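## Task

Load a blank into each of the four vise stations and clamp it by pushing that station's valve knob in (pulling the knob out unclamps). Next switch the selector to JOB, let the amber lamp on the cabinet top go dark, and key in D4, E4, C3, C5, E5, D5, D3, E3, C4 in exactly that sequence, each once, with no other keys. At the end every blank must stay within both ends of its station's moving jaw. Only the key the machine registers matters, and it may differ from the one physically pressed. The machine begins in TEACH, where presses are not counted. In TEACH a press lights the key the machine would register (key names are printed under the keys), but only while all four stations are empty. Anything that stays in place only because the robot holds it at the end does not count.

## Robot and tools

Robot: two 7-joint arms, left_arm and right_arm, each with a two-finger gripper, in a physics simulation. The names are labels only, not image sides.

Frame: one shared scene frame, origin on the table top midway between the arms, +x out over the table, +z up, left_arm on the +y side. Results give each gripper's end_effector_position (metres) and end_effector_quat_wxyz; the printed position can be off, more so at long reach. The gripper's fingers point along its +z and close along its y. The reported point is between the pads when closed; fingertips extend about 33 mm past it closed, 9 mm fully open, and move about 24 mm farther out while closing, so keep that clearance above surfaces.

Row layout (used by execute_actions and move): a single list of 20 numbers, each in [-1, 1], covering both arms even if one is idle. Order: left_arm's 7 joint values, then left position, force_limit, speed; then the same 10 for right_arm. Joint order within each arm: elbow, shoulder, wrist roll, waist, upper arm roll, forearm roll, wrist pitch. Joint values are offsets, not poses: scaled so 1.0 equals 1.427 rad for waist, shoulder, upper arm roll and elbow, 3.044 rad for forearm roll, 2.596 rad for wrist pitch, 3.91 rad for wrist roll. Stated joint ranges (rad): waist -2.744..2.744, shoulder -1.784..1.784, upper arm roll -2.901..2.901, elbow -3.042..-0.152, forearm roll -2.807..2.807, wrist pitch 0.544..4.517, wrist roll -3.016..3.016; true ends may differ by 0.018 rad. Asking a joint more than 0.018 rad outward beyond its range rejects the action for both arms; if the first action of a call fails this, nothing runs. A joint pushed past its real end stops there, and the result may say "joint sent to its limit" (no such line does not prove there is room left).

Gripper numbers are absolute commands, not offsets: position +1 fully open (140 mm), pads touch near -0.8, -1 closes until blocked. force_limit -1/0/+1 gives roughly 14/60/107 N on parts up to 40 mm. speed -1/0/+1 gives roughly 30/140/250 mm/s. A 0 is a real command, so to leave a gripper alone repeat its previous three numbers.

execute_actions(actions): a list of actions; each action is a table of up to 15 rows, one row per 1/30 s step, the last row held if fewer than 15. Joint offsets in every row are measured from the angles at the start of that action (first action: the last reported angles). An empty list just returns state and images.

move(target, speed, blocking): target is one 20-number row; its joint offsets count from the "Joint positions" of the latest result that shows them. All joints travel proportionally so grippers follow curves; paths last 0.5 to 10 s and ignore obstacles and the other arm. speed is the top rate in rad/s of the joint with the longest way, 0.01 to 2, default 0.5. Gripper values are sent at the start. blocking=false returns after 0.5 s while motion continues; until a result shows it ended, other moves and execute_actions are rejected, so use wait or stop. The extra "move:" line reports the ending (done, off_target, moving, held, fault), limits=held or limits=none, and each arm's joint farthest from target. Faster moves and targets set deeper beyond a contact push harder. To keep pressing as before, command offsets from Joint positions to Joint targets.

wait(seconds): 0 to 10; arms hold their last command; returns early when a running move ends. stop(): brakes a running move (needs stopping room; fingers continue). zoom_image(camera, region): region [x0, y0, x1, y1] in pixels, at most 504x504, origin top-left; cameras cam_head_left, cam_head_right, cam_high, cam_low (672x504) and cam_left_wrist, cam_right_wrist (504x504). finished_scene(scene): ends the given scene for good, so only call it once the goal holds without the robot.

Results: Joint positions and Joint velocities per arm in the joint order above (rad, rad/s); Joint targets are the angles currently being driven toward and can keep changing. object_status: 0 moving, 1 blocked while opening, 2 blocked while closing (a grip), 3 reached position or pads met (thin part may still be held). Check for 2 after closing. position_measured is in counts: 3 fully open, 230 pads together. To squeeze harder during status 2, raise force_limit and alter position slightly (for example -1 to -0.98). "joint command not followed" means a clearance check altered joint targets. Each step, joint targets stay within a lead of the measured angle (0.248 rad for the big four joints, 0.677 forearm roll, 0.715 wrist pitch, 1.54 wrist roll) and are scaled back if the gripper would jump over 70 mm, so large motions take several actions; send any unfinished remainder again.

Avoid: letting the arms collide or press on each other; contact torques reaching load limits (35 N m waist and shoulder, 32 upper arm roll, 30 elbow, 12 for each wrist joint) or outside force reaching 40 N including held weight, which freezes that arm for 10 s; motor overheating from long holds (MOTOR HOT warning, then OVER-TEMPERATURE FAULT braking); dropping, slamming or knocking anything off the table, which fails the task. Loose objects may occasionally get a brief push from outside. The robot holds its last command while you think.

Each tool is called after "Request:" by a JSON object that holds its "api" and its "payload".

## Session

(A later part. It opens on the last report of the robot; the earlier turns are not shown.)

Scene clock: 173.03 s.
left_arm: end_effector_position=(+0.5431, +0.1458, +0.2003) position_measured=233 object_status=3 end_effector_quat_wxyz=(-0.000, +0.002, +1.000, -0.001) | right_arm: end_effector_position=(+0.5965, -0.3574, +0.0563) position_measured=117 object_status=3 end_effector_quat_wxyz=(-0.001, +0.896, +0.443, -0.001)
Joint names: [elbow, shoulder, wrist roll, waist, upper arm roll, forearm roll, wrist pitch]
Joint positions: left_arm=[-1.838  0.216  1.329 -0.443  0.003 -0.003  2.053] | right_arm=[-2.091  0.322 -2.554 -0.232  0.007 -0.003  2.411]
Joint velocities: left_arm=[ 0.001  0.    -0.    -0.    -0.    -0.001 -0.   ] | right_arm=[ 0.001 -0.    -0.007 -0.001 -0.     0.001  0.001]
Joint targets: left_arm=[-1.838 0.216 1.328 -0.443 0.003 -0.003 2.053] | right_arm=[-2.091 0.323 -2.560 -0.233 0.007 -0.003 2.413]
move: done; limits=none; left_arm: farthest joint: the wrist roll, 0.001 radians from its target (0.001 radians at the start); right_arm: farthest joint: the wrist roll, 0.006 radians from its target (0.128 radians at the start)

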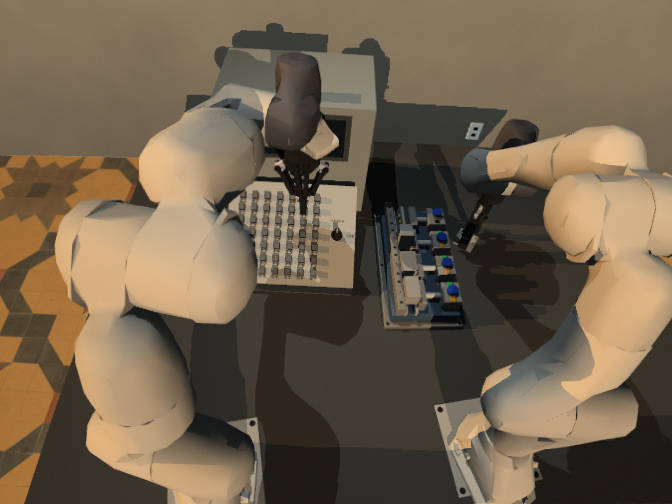

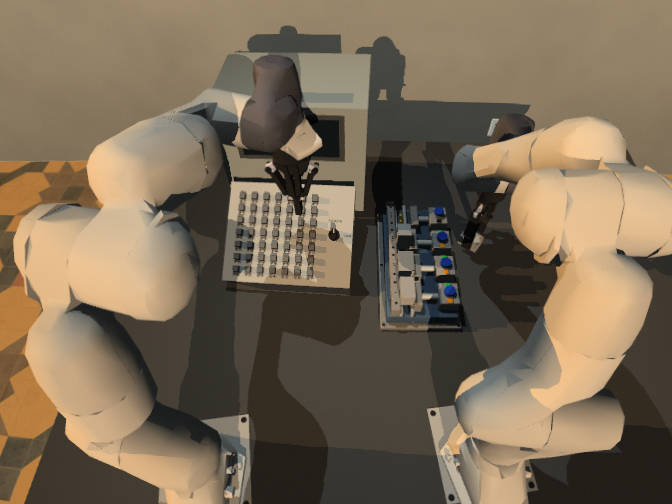

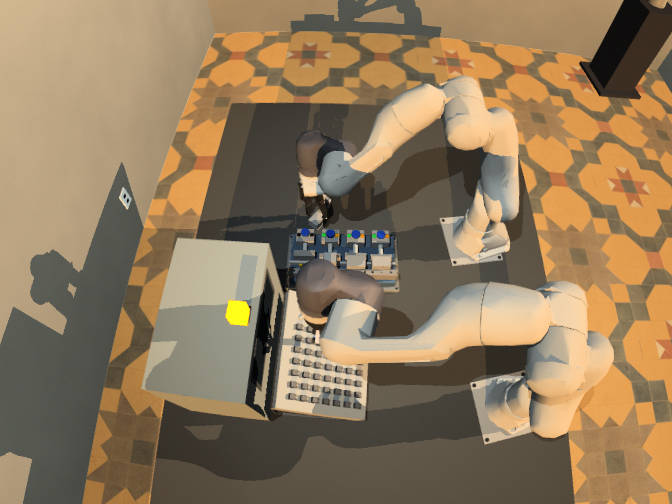

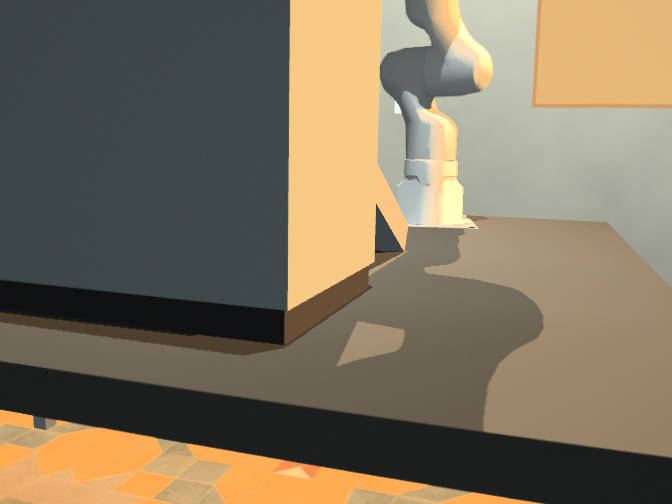

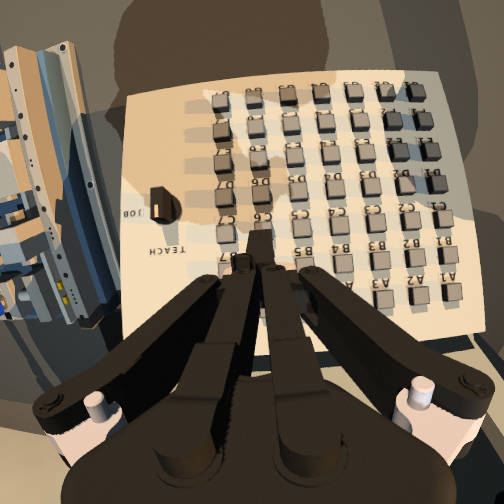

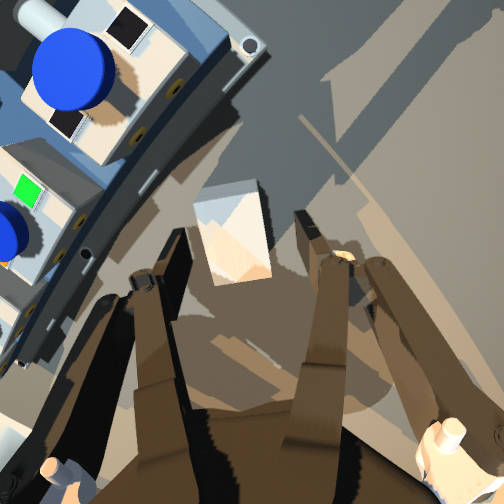

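Request:
{"api": "move", "payload": {"target": [0,0,0,0,0,0,0,-1,0,1, 0,0,0,0,0,0,0,-1,0.2,-0.3], "speed": 0.2}}

Request:
{"api": "zoom_image", "payload": {"camera": "cam_right_wrist", "region": [120, 110, 380, 370]}}

Scene clock: 174.03 s.
left_arm: end_effector_position=(+0.5431, +0.1458, +0.2003) position_measured=233 object_status=3 end_effector_quat_wxyz=(-0.000, +0.002, +1.000, -0.001) | right_arm: end_effector_position=(+0.5966, -0.3574, +0.0566) position_measured=175 object_status=2 end_effector_quat_wxyz=(-0.000, +0.896, +0.444, -0.001)
Joint names: [elbow, shoulder, wrist roll, waist, upper arm roll, forearm roll, wrist pitch]
Joint positions: left_arm=[-1.838  0.216  1.329 -0.443  0.003 -0.003  2.053] | right_arm=[-2.091  0.322 -2.555 -0.232  0.007 -0.003  2.411]
Joint velocities: left_arm=[-0.001  0.     0.     0.001  0.001  0.001  0.   ] | right_arm=[-0.    -0.001 -0.    -0.002 -0.     0.     0.   ]
Joint targets: left_arm=[-1.838 0.216 1.329 -0.443 0.003 -0.003 2.053] | right_arm=[-2.091 0.322 -2.554 -0.232 0.007 -0.003 2.411]
move: done; limits=none; left_arm: farthest joint: the waist, 0.000 radians from its target (0.000 radians at the start); right_arm: farthest joint: the wrist roll, 0.001 radians from its target (0.001 radians at the start)

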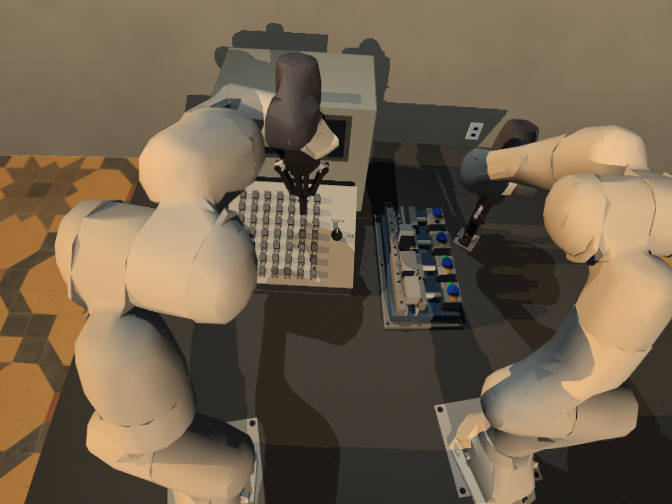

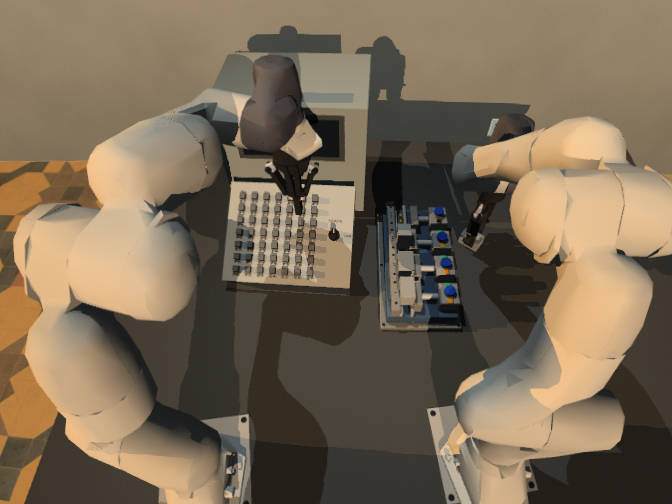

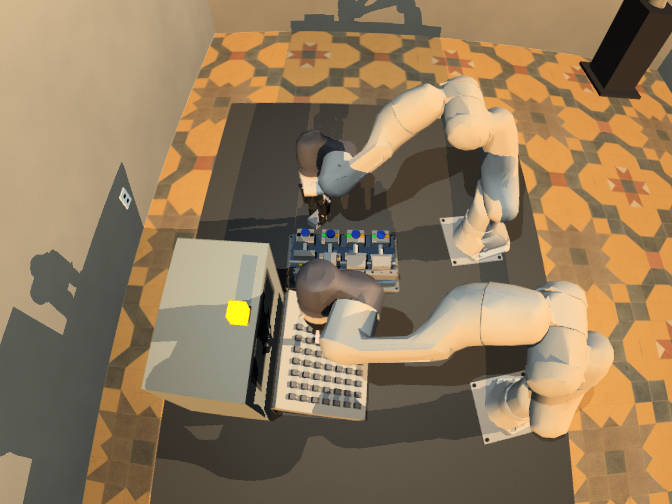

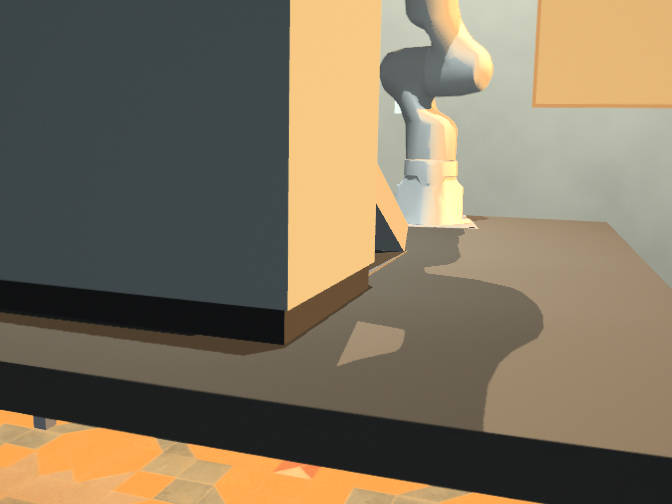

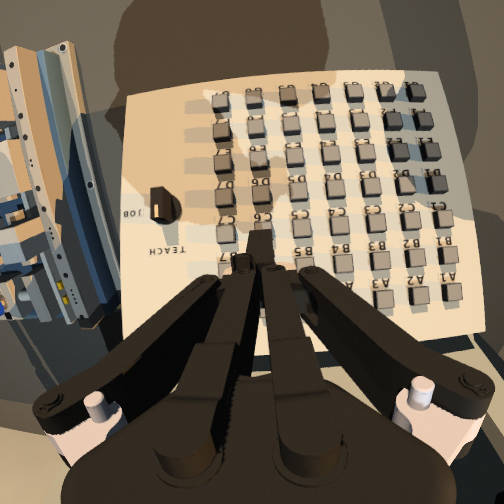

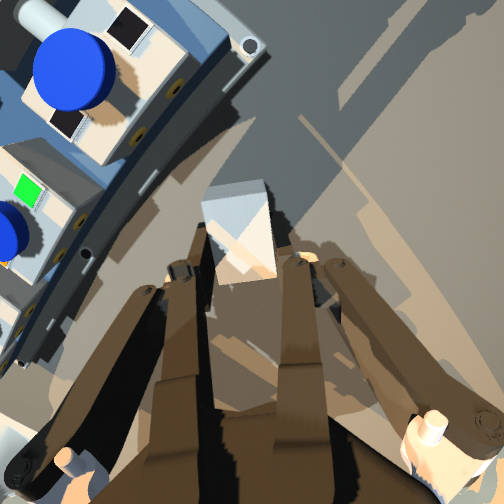

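Region (120, 110, 380, 370) of cam_right_wrist's 504x504 image, scaled by 1.938, with more detail than that image has.

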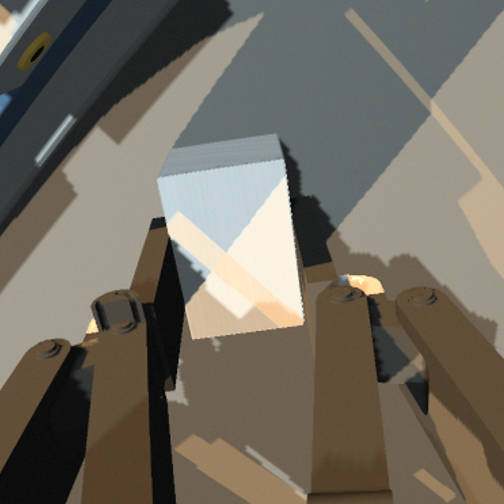

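Request:
{"api": "move", "payload": {"target": [0,0,0,0,0,0,0,-1,0,1, 0.0865,-0.1365,0.1535,0,0,0,-0.1211,-1,0.2,-0.3], "speed": 0.5}}

Scene clock: 177.10 s.
left_arm: end_effector_position=(+0.5431, +0.1458, +0.2003) position_measured=233 object_status=3 end_effector_quat_wxyz=(-0.000, +0.002, +1.000, -0.001) | right_arm: end_effector_position=(+0.5968, -0.3580, +0.1948) position_measured=175 object_status=2 end_effector_quat_wxyz=(+0.001, +0.987, +0.162, -0.001)
Joint names: [elbow, shoulder, wrist roll, waist, upper arm roll, forearm roll, wrist pitch]
Joint positions: left_arm=[-1.838  0.216  1.329 -0.443  0.003 -0.003  2.053] | right_arm=[-1.969  0.129 -1.961 -0.232  0.007 -0.003  2.097]
Joint velocities: left_arm=[ 0.001 -0.    -0.001  0.    -0.     0.    -0.   ] | right_arm=[-0.     0.001  0.006  0.001  0.001 -0.     0.   ]
Joint targets: left_arm=[-1.838 0.216 1.329 -0.443 0.003 -0.003 2.053] | right_arm=[-1.967 0.127 -1.955 -0.232 0.007 -0.003 2.097]
move: done; limits=none; left_arm: farthest joint: the waist, 0.000 radians from its target (0.000 radians at the start); right_arm: farthest joint: the wrist roll, 0.006 radians from its target (0.600 radians at the start)

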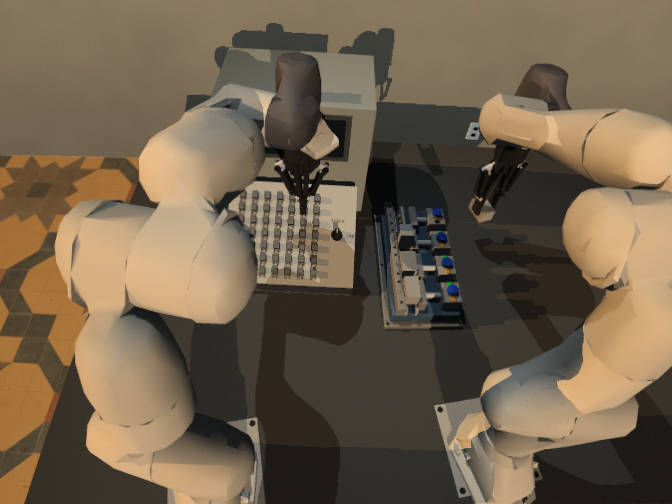

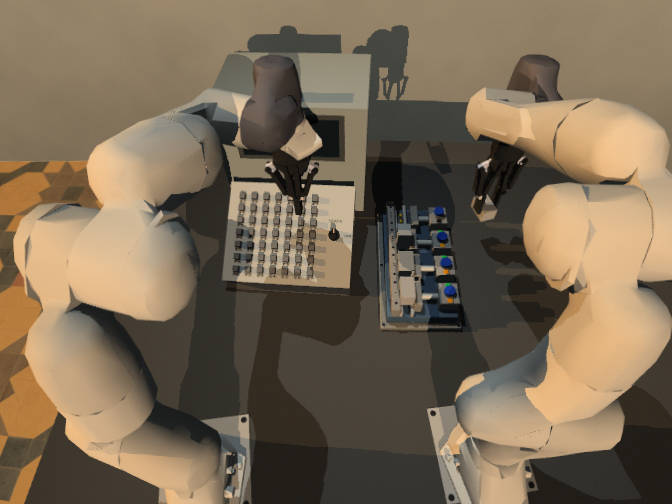

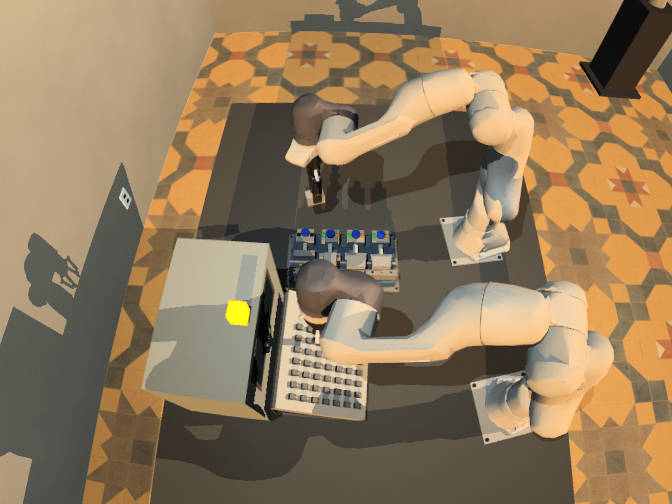

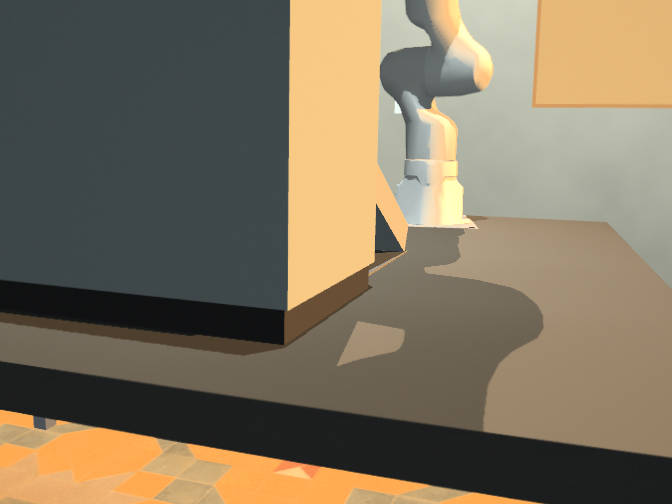

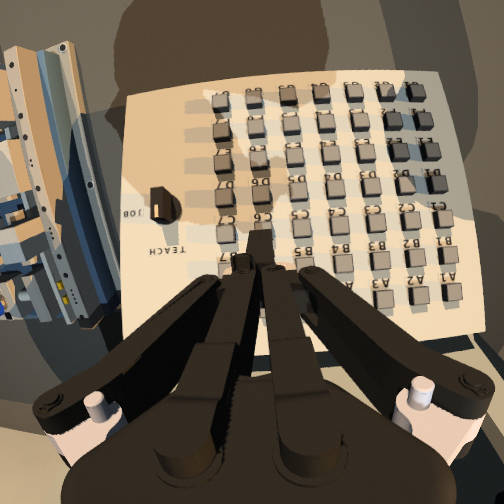

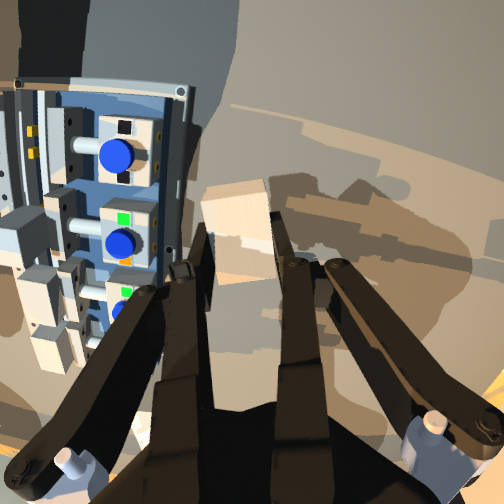

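Request:
{"api": "move", "payload": {"target": [0,0,0.024,0.07,0,0,0,-1,0,1, 0.1117,0.0822,0.1728,0.2431,0,0,-0.0162,-1,0.2,-0.3], "speed": 0.5}}

Scene clock: 180.07 s.
left_arm: end_effector_position=(+0.5551, +0.2052, +0.2003) position_measured=233 object_status=3 end_effector_quat_wxyz=(-0.000, -0.002, +1.000, -0.001) | right_arm: end_effector_position=(+0.6120, -0.1463, +0.1926) position_measured=175 object_status=2 end_effector_quat_wxyz=(+0.001, +1.000, +0.001, -0.002)
Joint names: [elbow, shoulder, wrist roll, waist, upper arm roll, forearm roll, wrist pitch]
Joint positions: left_arm=[-1.838  0.216  1.419 -0.344  0.003 -0.003  2.053] | right_arm=[-1.814  0.247 -1.291  0.115  0.009 -0.003  2.056]
Joint velocities: left_arm=[-0.002  0.     0.    -0.001 -0.001 -0.     0.001] | right_arm=[ 0.     0.001  0.006 -0.     0.001  0.    -0.   ]
Joint targets: left_arm=[-1.838 0.216 1.422 -0.343 0.003 -0.003 2.053] | right_arm=[-1.810 0.247 -1.285 0.115 0.007 -0.003 2.055]
move: done; limits=none; left_arm: farthest joint: the wrist roll, 0.004 radians from its target (0.094 radians at the start); right_arm: farthest joint: the wrist roll, 0.005 radians from its target (0.675 radians at the start)

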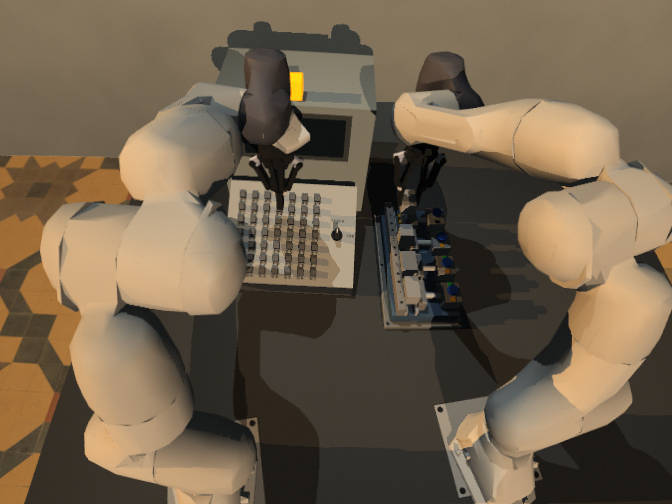

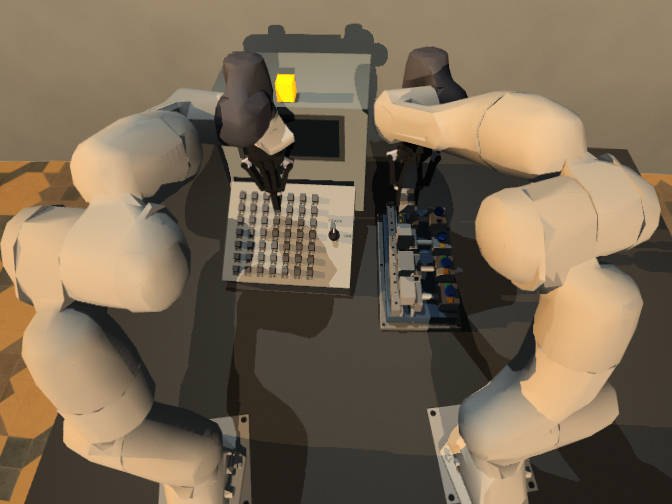

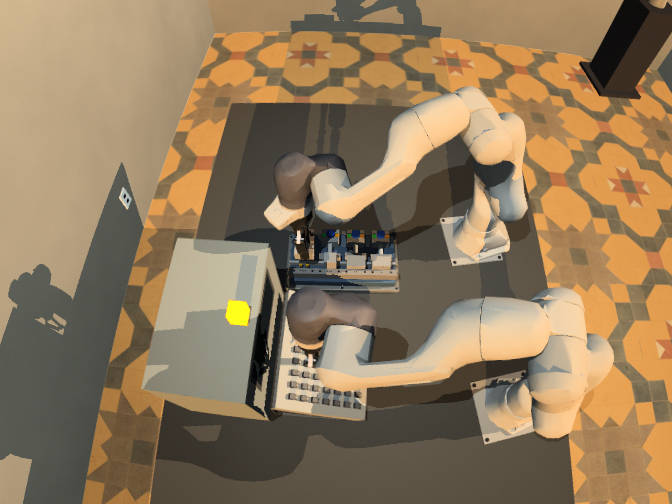

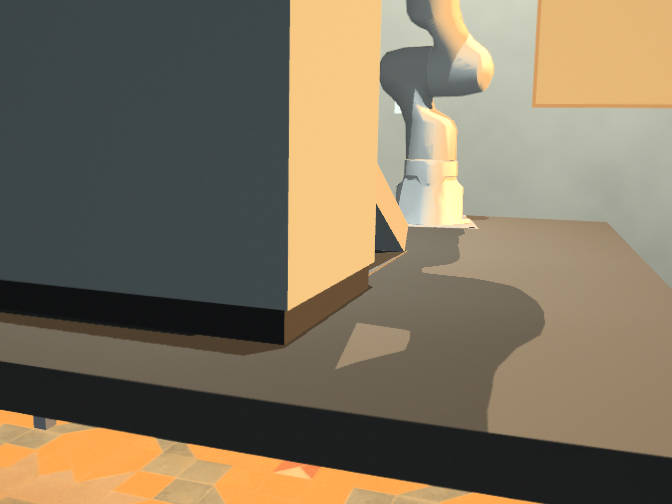

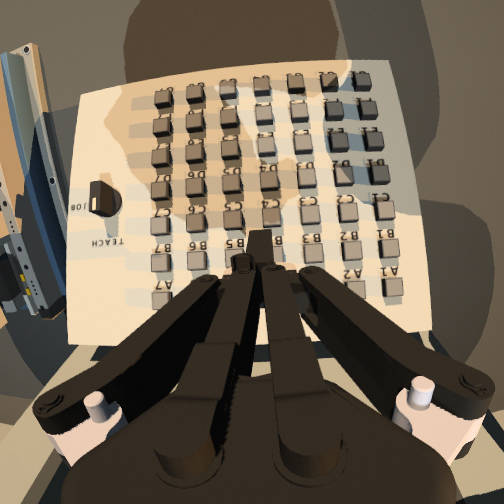

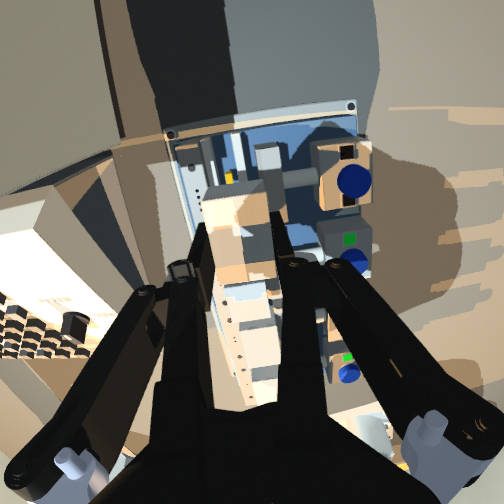

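Request:
{"api": "move", "payload": {"target": [0,0,0,0,0,0,0,-1,0,1, -0.0392,0.0358,0,-0.0042,0,0,0.0432,-1,0.2,-0.3], "speed": 0.15}}

Request:
{"api": "zoom_image", "payload": {"camera": "cam_right_wrist", "region": [150, 110, 350, 310]}}

Request:
{"api": "zoom_image", "payload": {"camera": "cam_high", "region": [280, 200, 410, 300]}}

Scene clock: 181.73 s.
left_arm: end_effector_position=(+0.5551, +0.2052, +0.2003) position_measured=233 object_status=3 end_effector_quat_wxyz=(-0.000, -0.002, +1.000, -0.001) | right_arm: end_effector_position=(+0.6137, -0.1486, +0.1440) position_measured=175 object_status=2 end_effector_quat_wxyz=(+0.001, +1.000, -0.001, -0.002)
Joint names: [elbow, shoulder, wrist roll, waist, upper arm roll, forearm roll, wrist pitch]
Joint positions: left_arm=[-1.838  0.216  1.419 -0.344  0.003 -0.003  2.053] | right_arm=[-1.869  0.299 -1.29   0.11   0.009 -0.003  2.164]
Joint velocities: left_arm=[ 0.    -0.    -0.001 -0.001 -0.001 -0.    -0.001] | right_arm=[ 0.001 -0.001  0.     0.001 -0.     0.     0.004]
Joint targets: left_arm=[-1.838 0.216 1.419 -0.344 0.003 -0.003 2.053] | right_arm=[-1.869 0.298 -1.291 0.109 0.009 -0.003 2.168]
move: done; limits=none; left_arm: farthest joint: the waist, 0.000 radians from its target (0.000 radians at the start); right_arm: farthest joint: the wrist pitch, 0.004 radians from its target (0.112 radians at the start)

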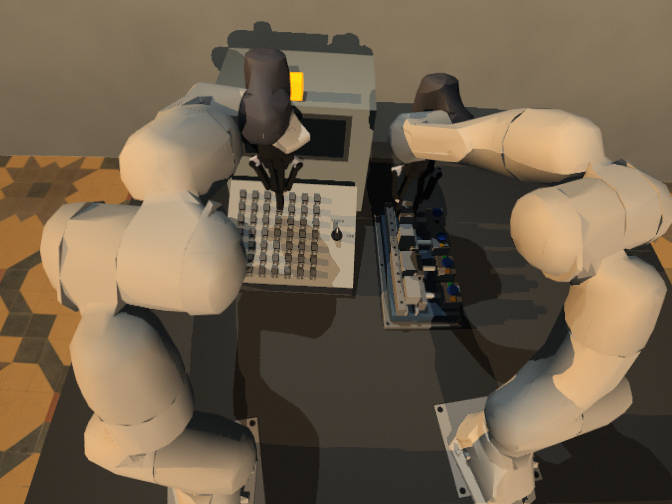

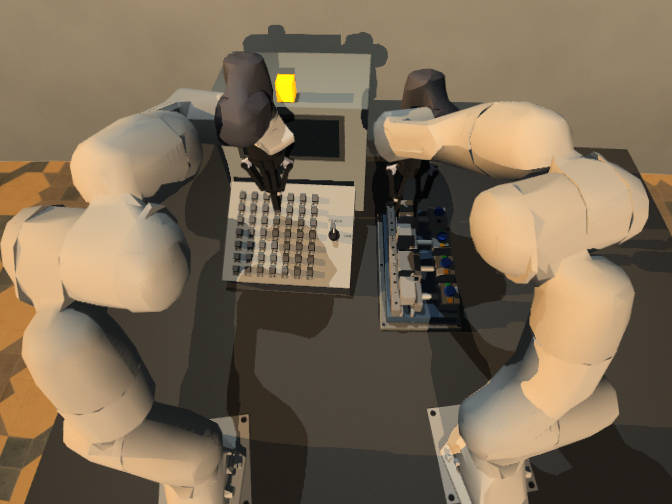

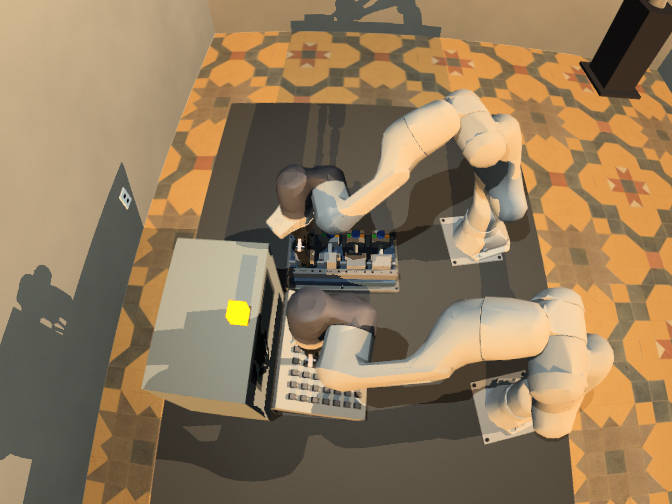

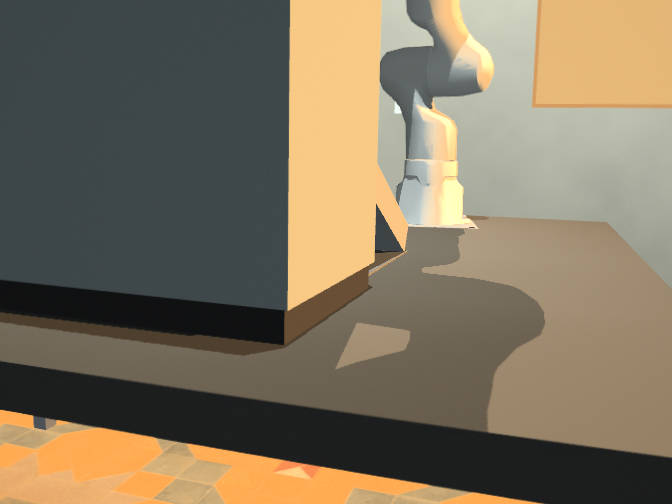

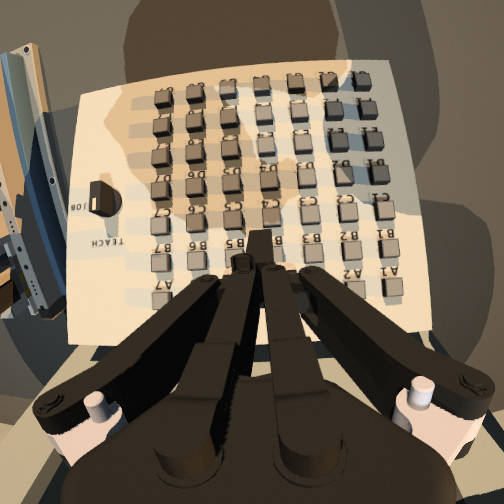

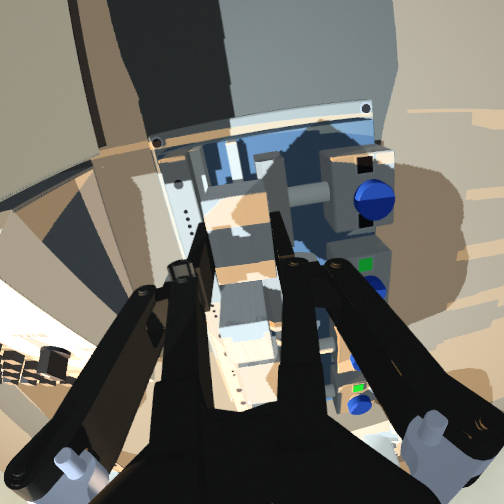

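Region (150, 110, 350, 310) of cam_right_wrist's 504x504 image, scaled by 2.520, with more detail than that image has.

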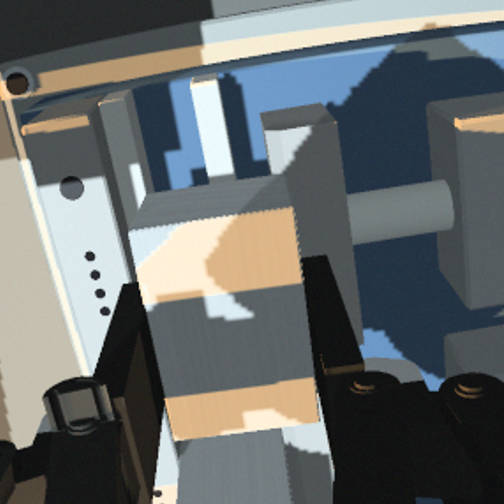

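Region (280, 200, 410, 300) of cam_high's 672x504 image, scaled by 3.877, with more detail than that image has; it fills the top 388 rows of this view, and the rest is white.

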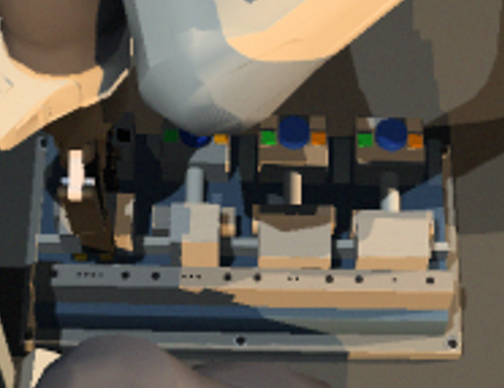

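Request:
{"api": "zoom_image", "payload": {"camera": "cam_right_wrist", "region": [140, 130, 420, 410]}}

Request:
{"api": "zoom_image", "payload": {"camera": "cam_head_left", "region": [360, 170, 480, 290]}}

Region (140, 130, 420, 410) of cam_right_wrist's 504x504 image, scaled by 1.800, with more detail than that image has.

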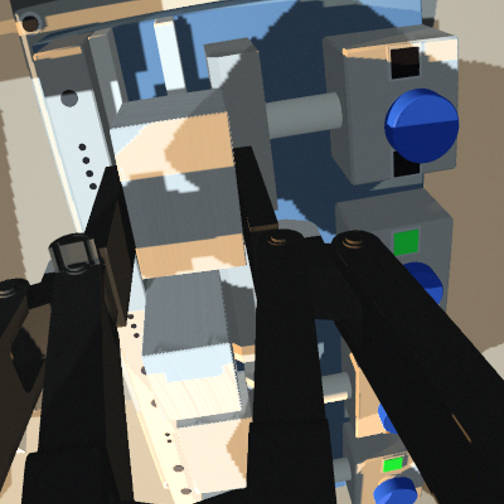

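Region (360, 170, 480, 290) of cam_head_left's 672x504 image, scaled by 4.200, with more detail than that image has.

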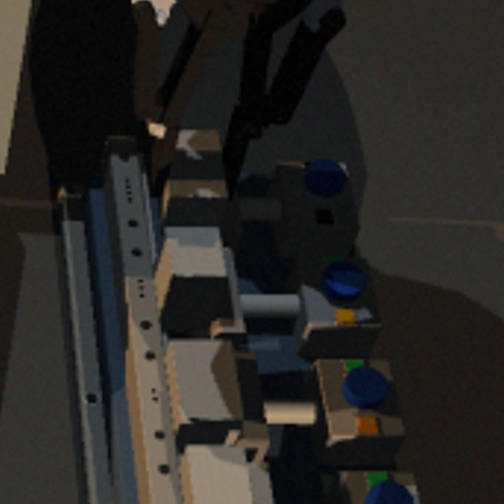

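Request:
{"api": "move", "payload": {"target": [0,0,0,0,0,0,0,-1,0,1, 0.0181,0.0114,0.0016,0.0031,0,0,-0.002,-1,0.2,-0.3], "speed": 0.06}}

Request:
{"api": "zoom_image", "payload": {"camera": "cam_right_wrist", "region": [150, 110, 350, 310]}}

Request:
{"api": "zoom_image", "payload": {"camera": "cam_high", "region": [280, 200, 410, 300]}}

Scene clock: 184.13 s.
left_arm: end_effector_position=(+0.5551, +0.2052, +0.2003) position_measured=233 object_status=3 end_effector_quat_wxyz=(-0.000, -0.002, +1.000, -0.001) | right_arm: end_effector_position=(+0.6189, -0.1452, +0.1435) position_measured=175 object_status=2 end_effector_quat_wxyz=(+0.000, +1.000, -0.001, -0.001)
Joint names: [elbow, shoulder, wrist roll, waist, upper arm roll, forearm roll, wrist pitch]
Joint positions: left_arm=[-1.838  0.216  1.419 -0.344  0.003 -0.003  2.053] | right_arm=[-1.847  0.315 -1.288  0.113  0.009 -0.003  2.16 ]
Joint velocities: left_arm=[ 0.    -0.    -0.     0.    -0.001 -0.001 -0.   ] | right_arm=[ 0.002  0.002  0.001  0.002  0.     0.001 -0.002]
Joint targets: left_arm=[-1.838 0.216 1.419 -0.344 0.003 -0.003 2.053] | right_arm=[-1.844 0.315 -1.284 0.114 0.009 -0.003 2.159]
move: done; limits=none; left_arm: farthest joint: the waist, 0.000 radians from its target (0.000 radians at the start); right_arm: farthest joint: the elbow, 0.004 radians from its target (0.026 radians at the start)

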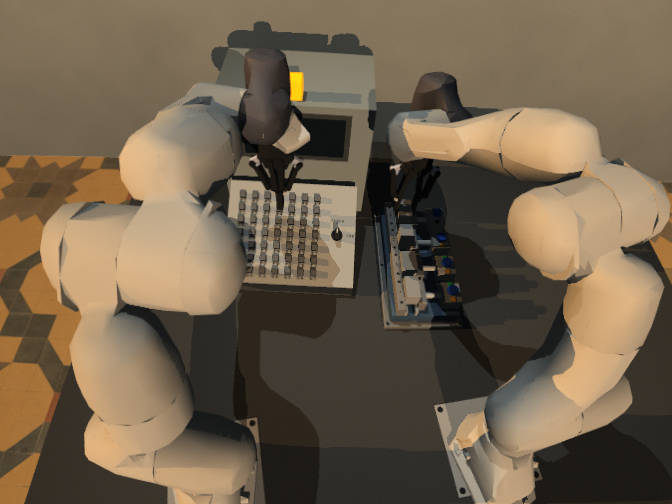

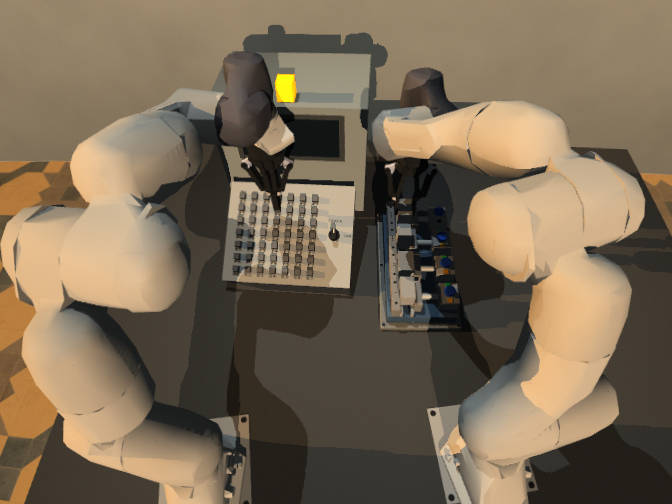

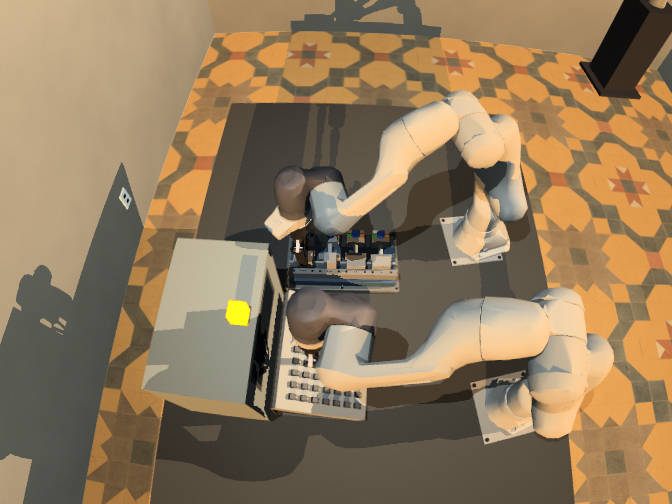

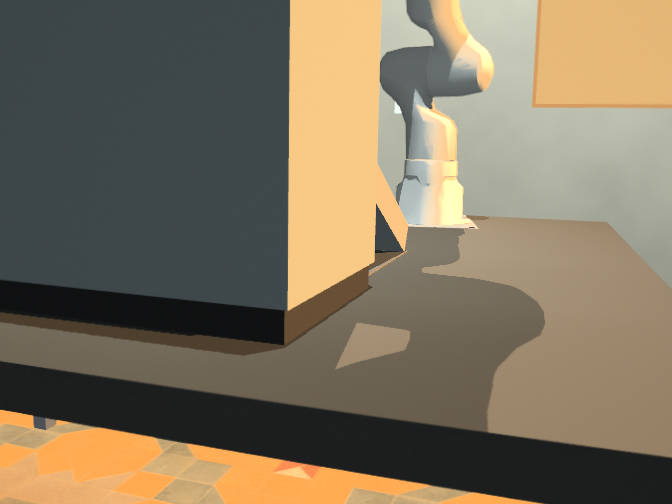

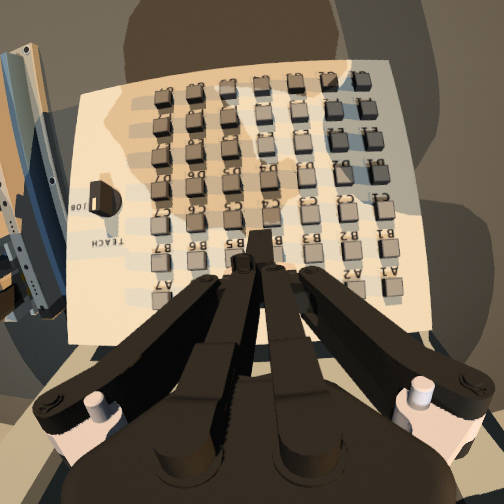

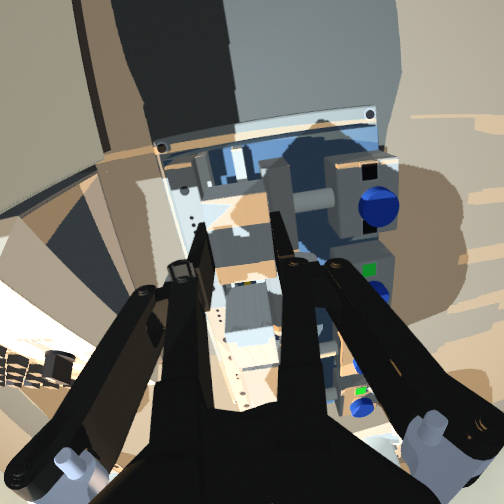

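Region (150, 110, 350, 310) of cam_right_wrist's 504x504 image, scaled by 2.520, with more detail than that image has.

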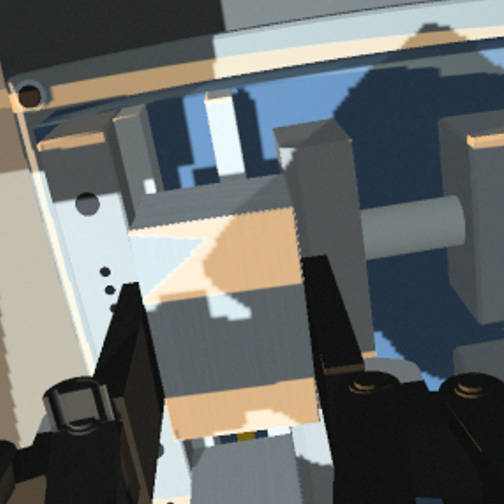

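Region (280, 200, 410, 300) of cam_high's 672x504 image, scaled by 3.877, with more detail than that image has; it fills the top 388 rows of this view, and the rest is white.

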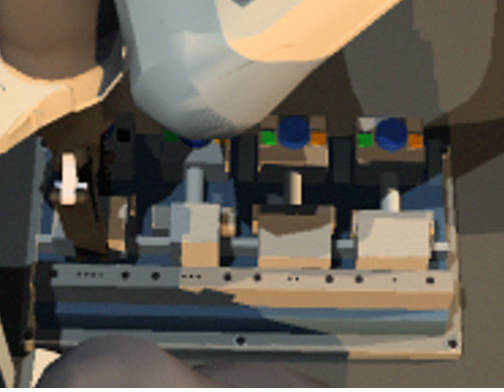

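Request:
{"api": "zoom_image", "payload": {"camera": "cam_high", "region": [284, 235, 344, 280]}}

Request:
{"api": "zoom_image", "payload": {"camera": "cam_head_right", "region": [370, 185, 450, 265]}}

Region (284, 235, 344, 280) of cam_high's 672x504 image, scaled by 8.400, with more detail than that image has; it fills the top 378 rows of this view, and the rest is white.

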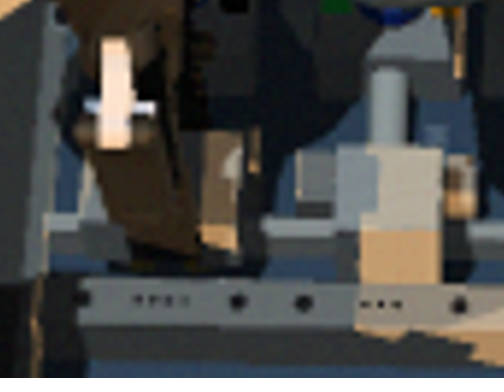

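Region (370, 185, 450, 265) of cam_head_right's 672x504 image, scaled by 6.300, with more detail than that image has.

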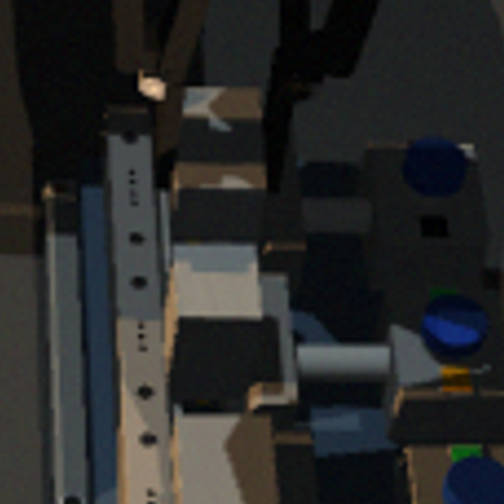

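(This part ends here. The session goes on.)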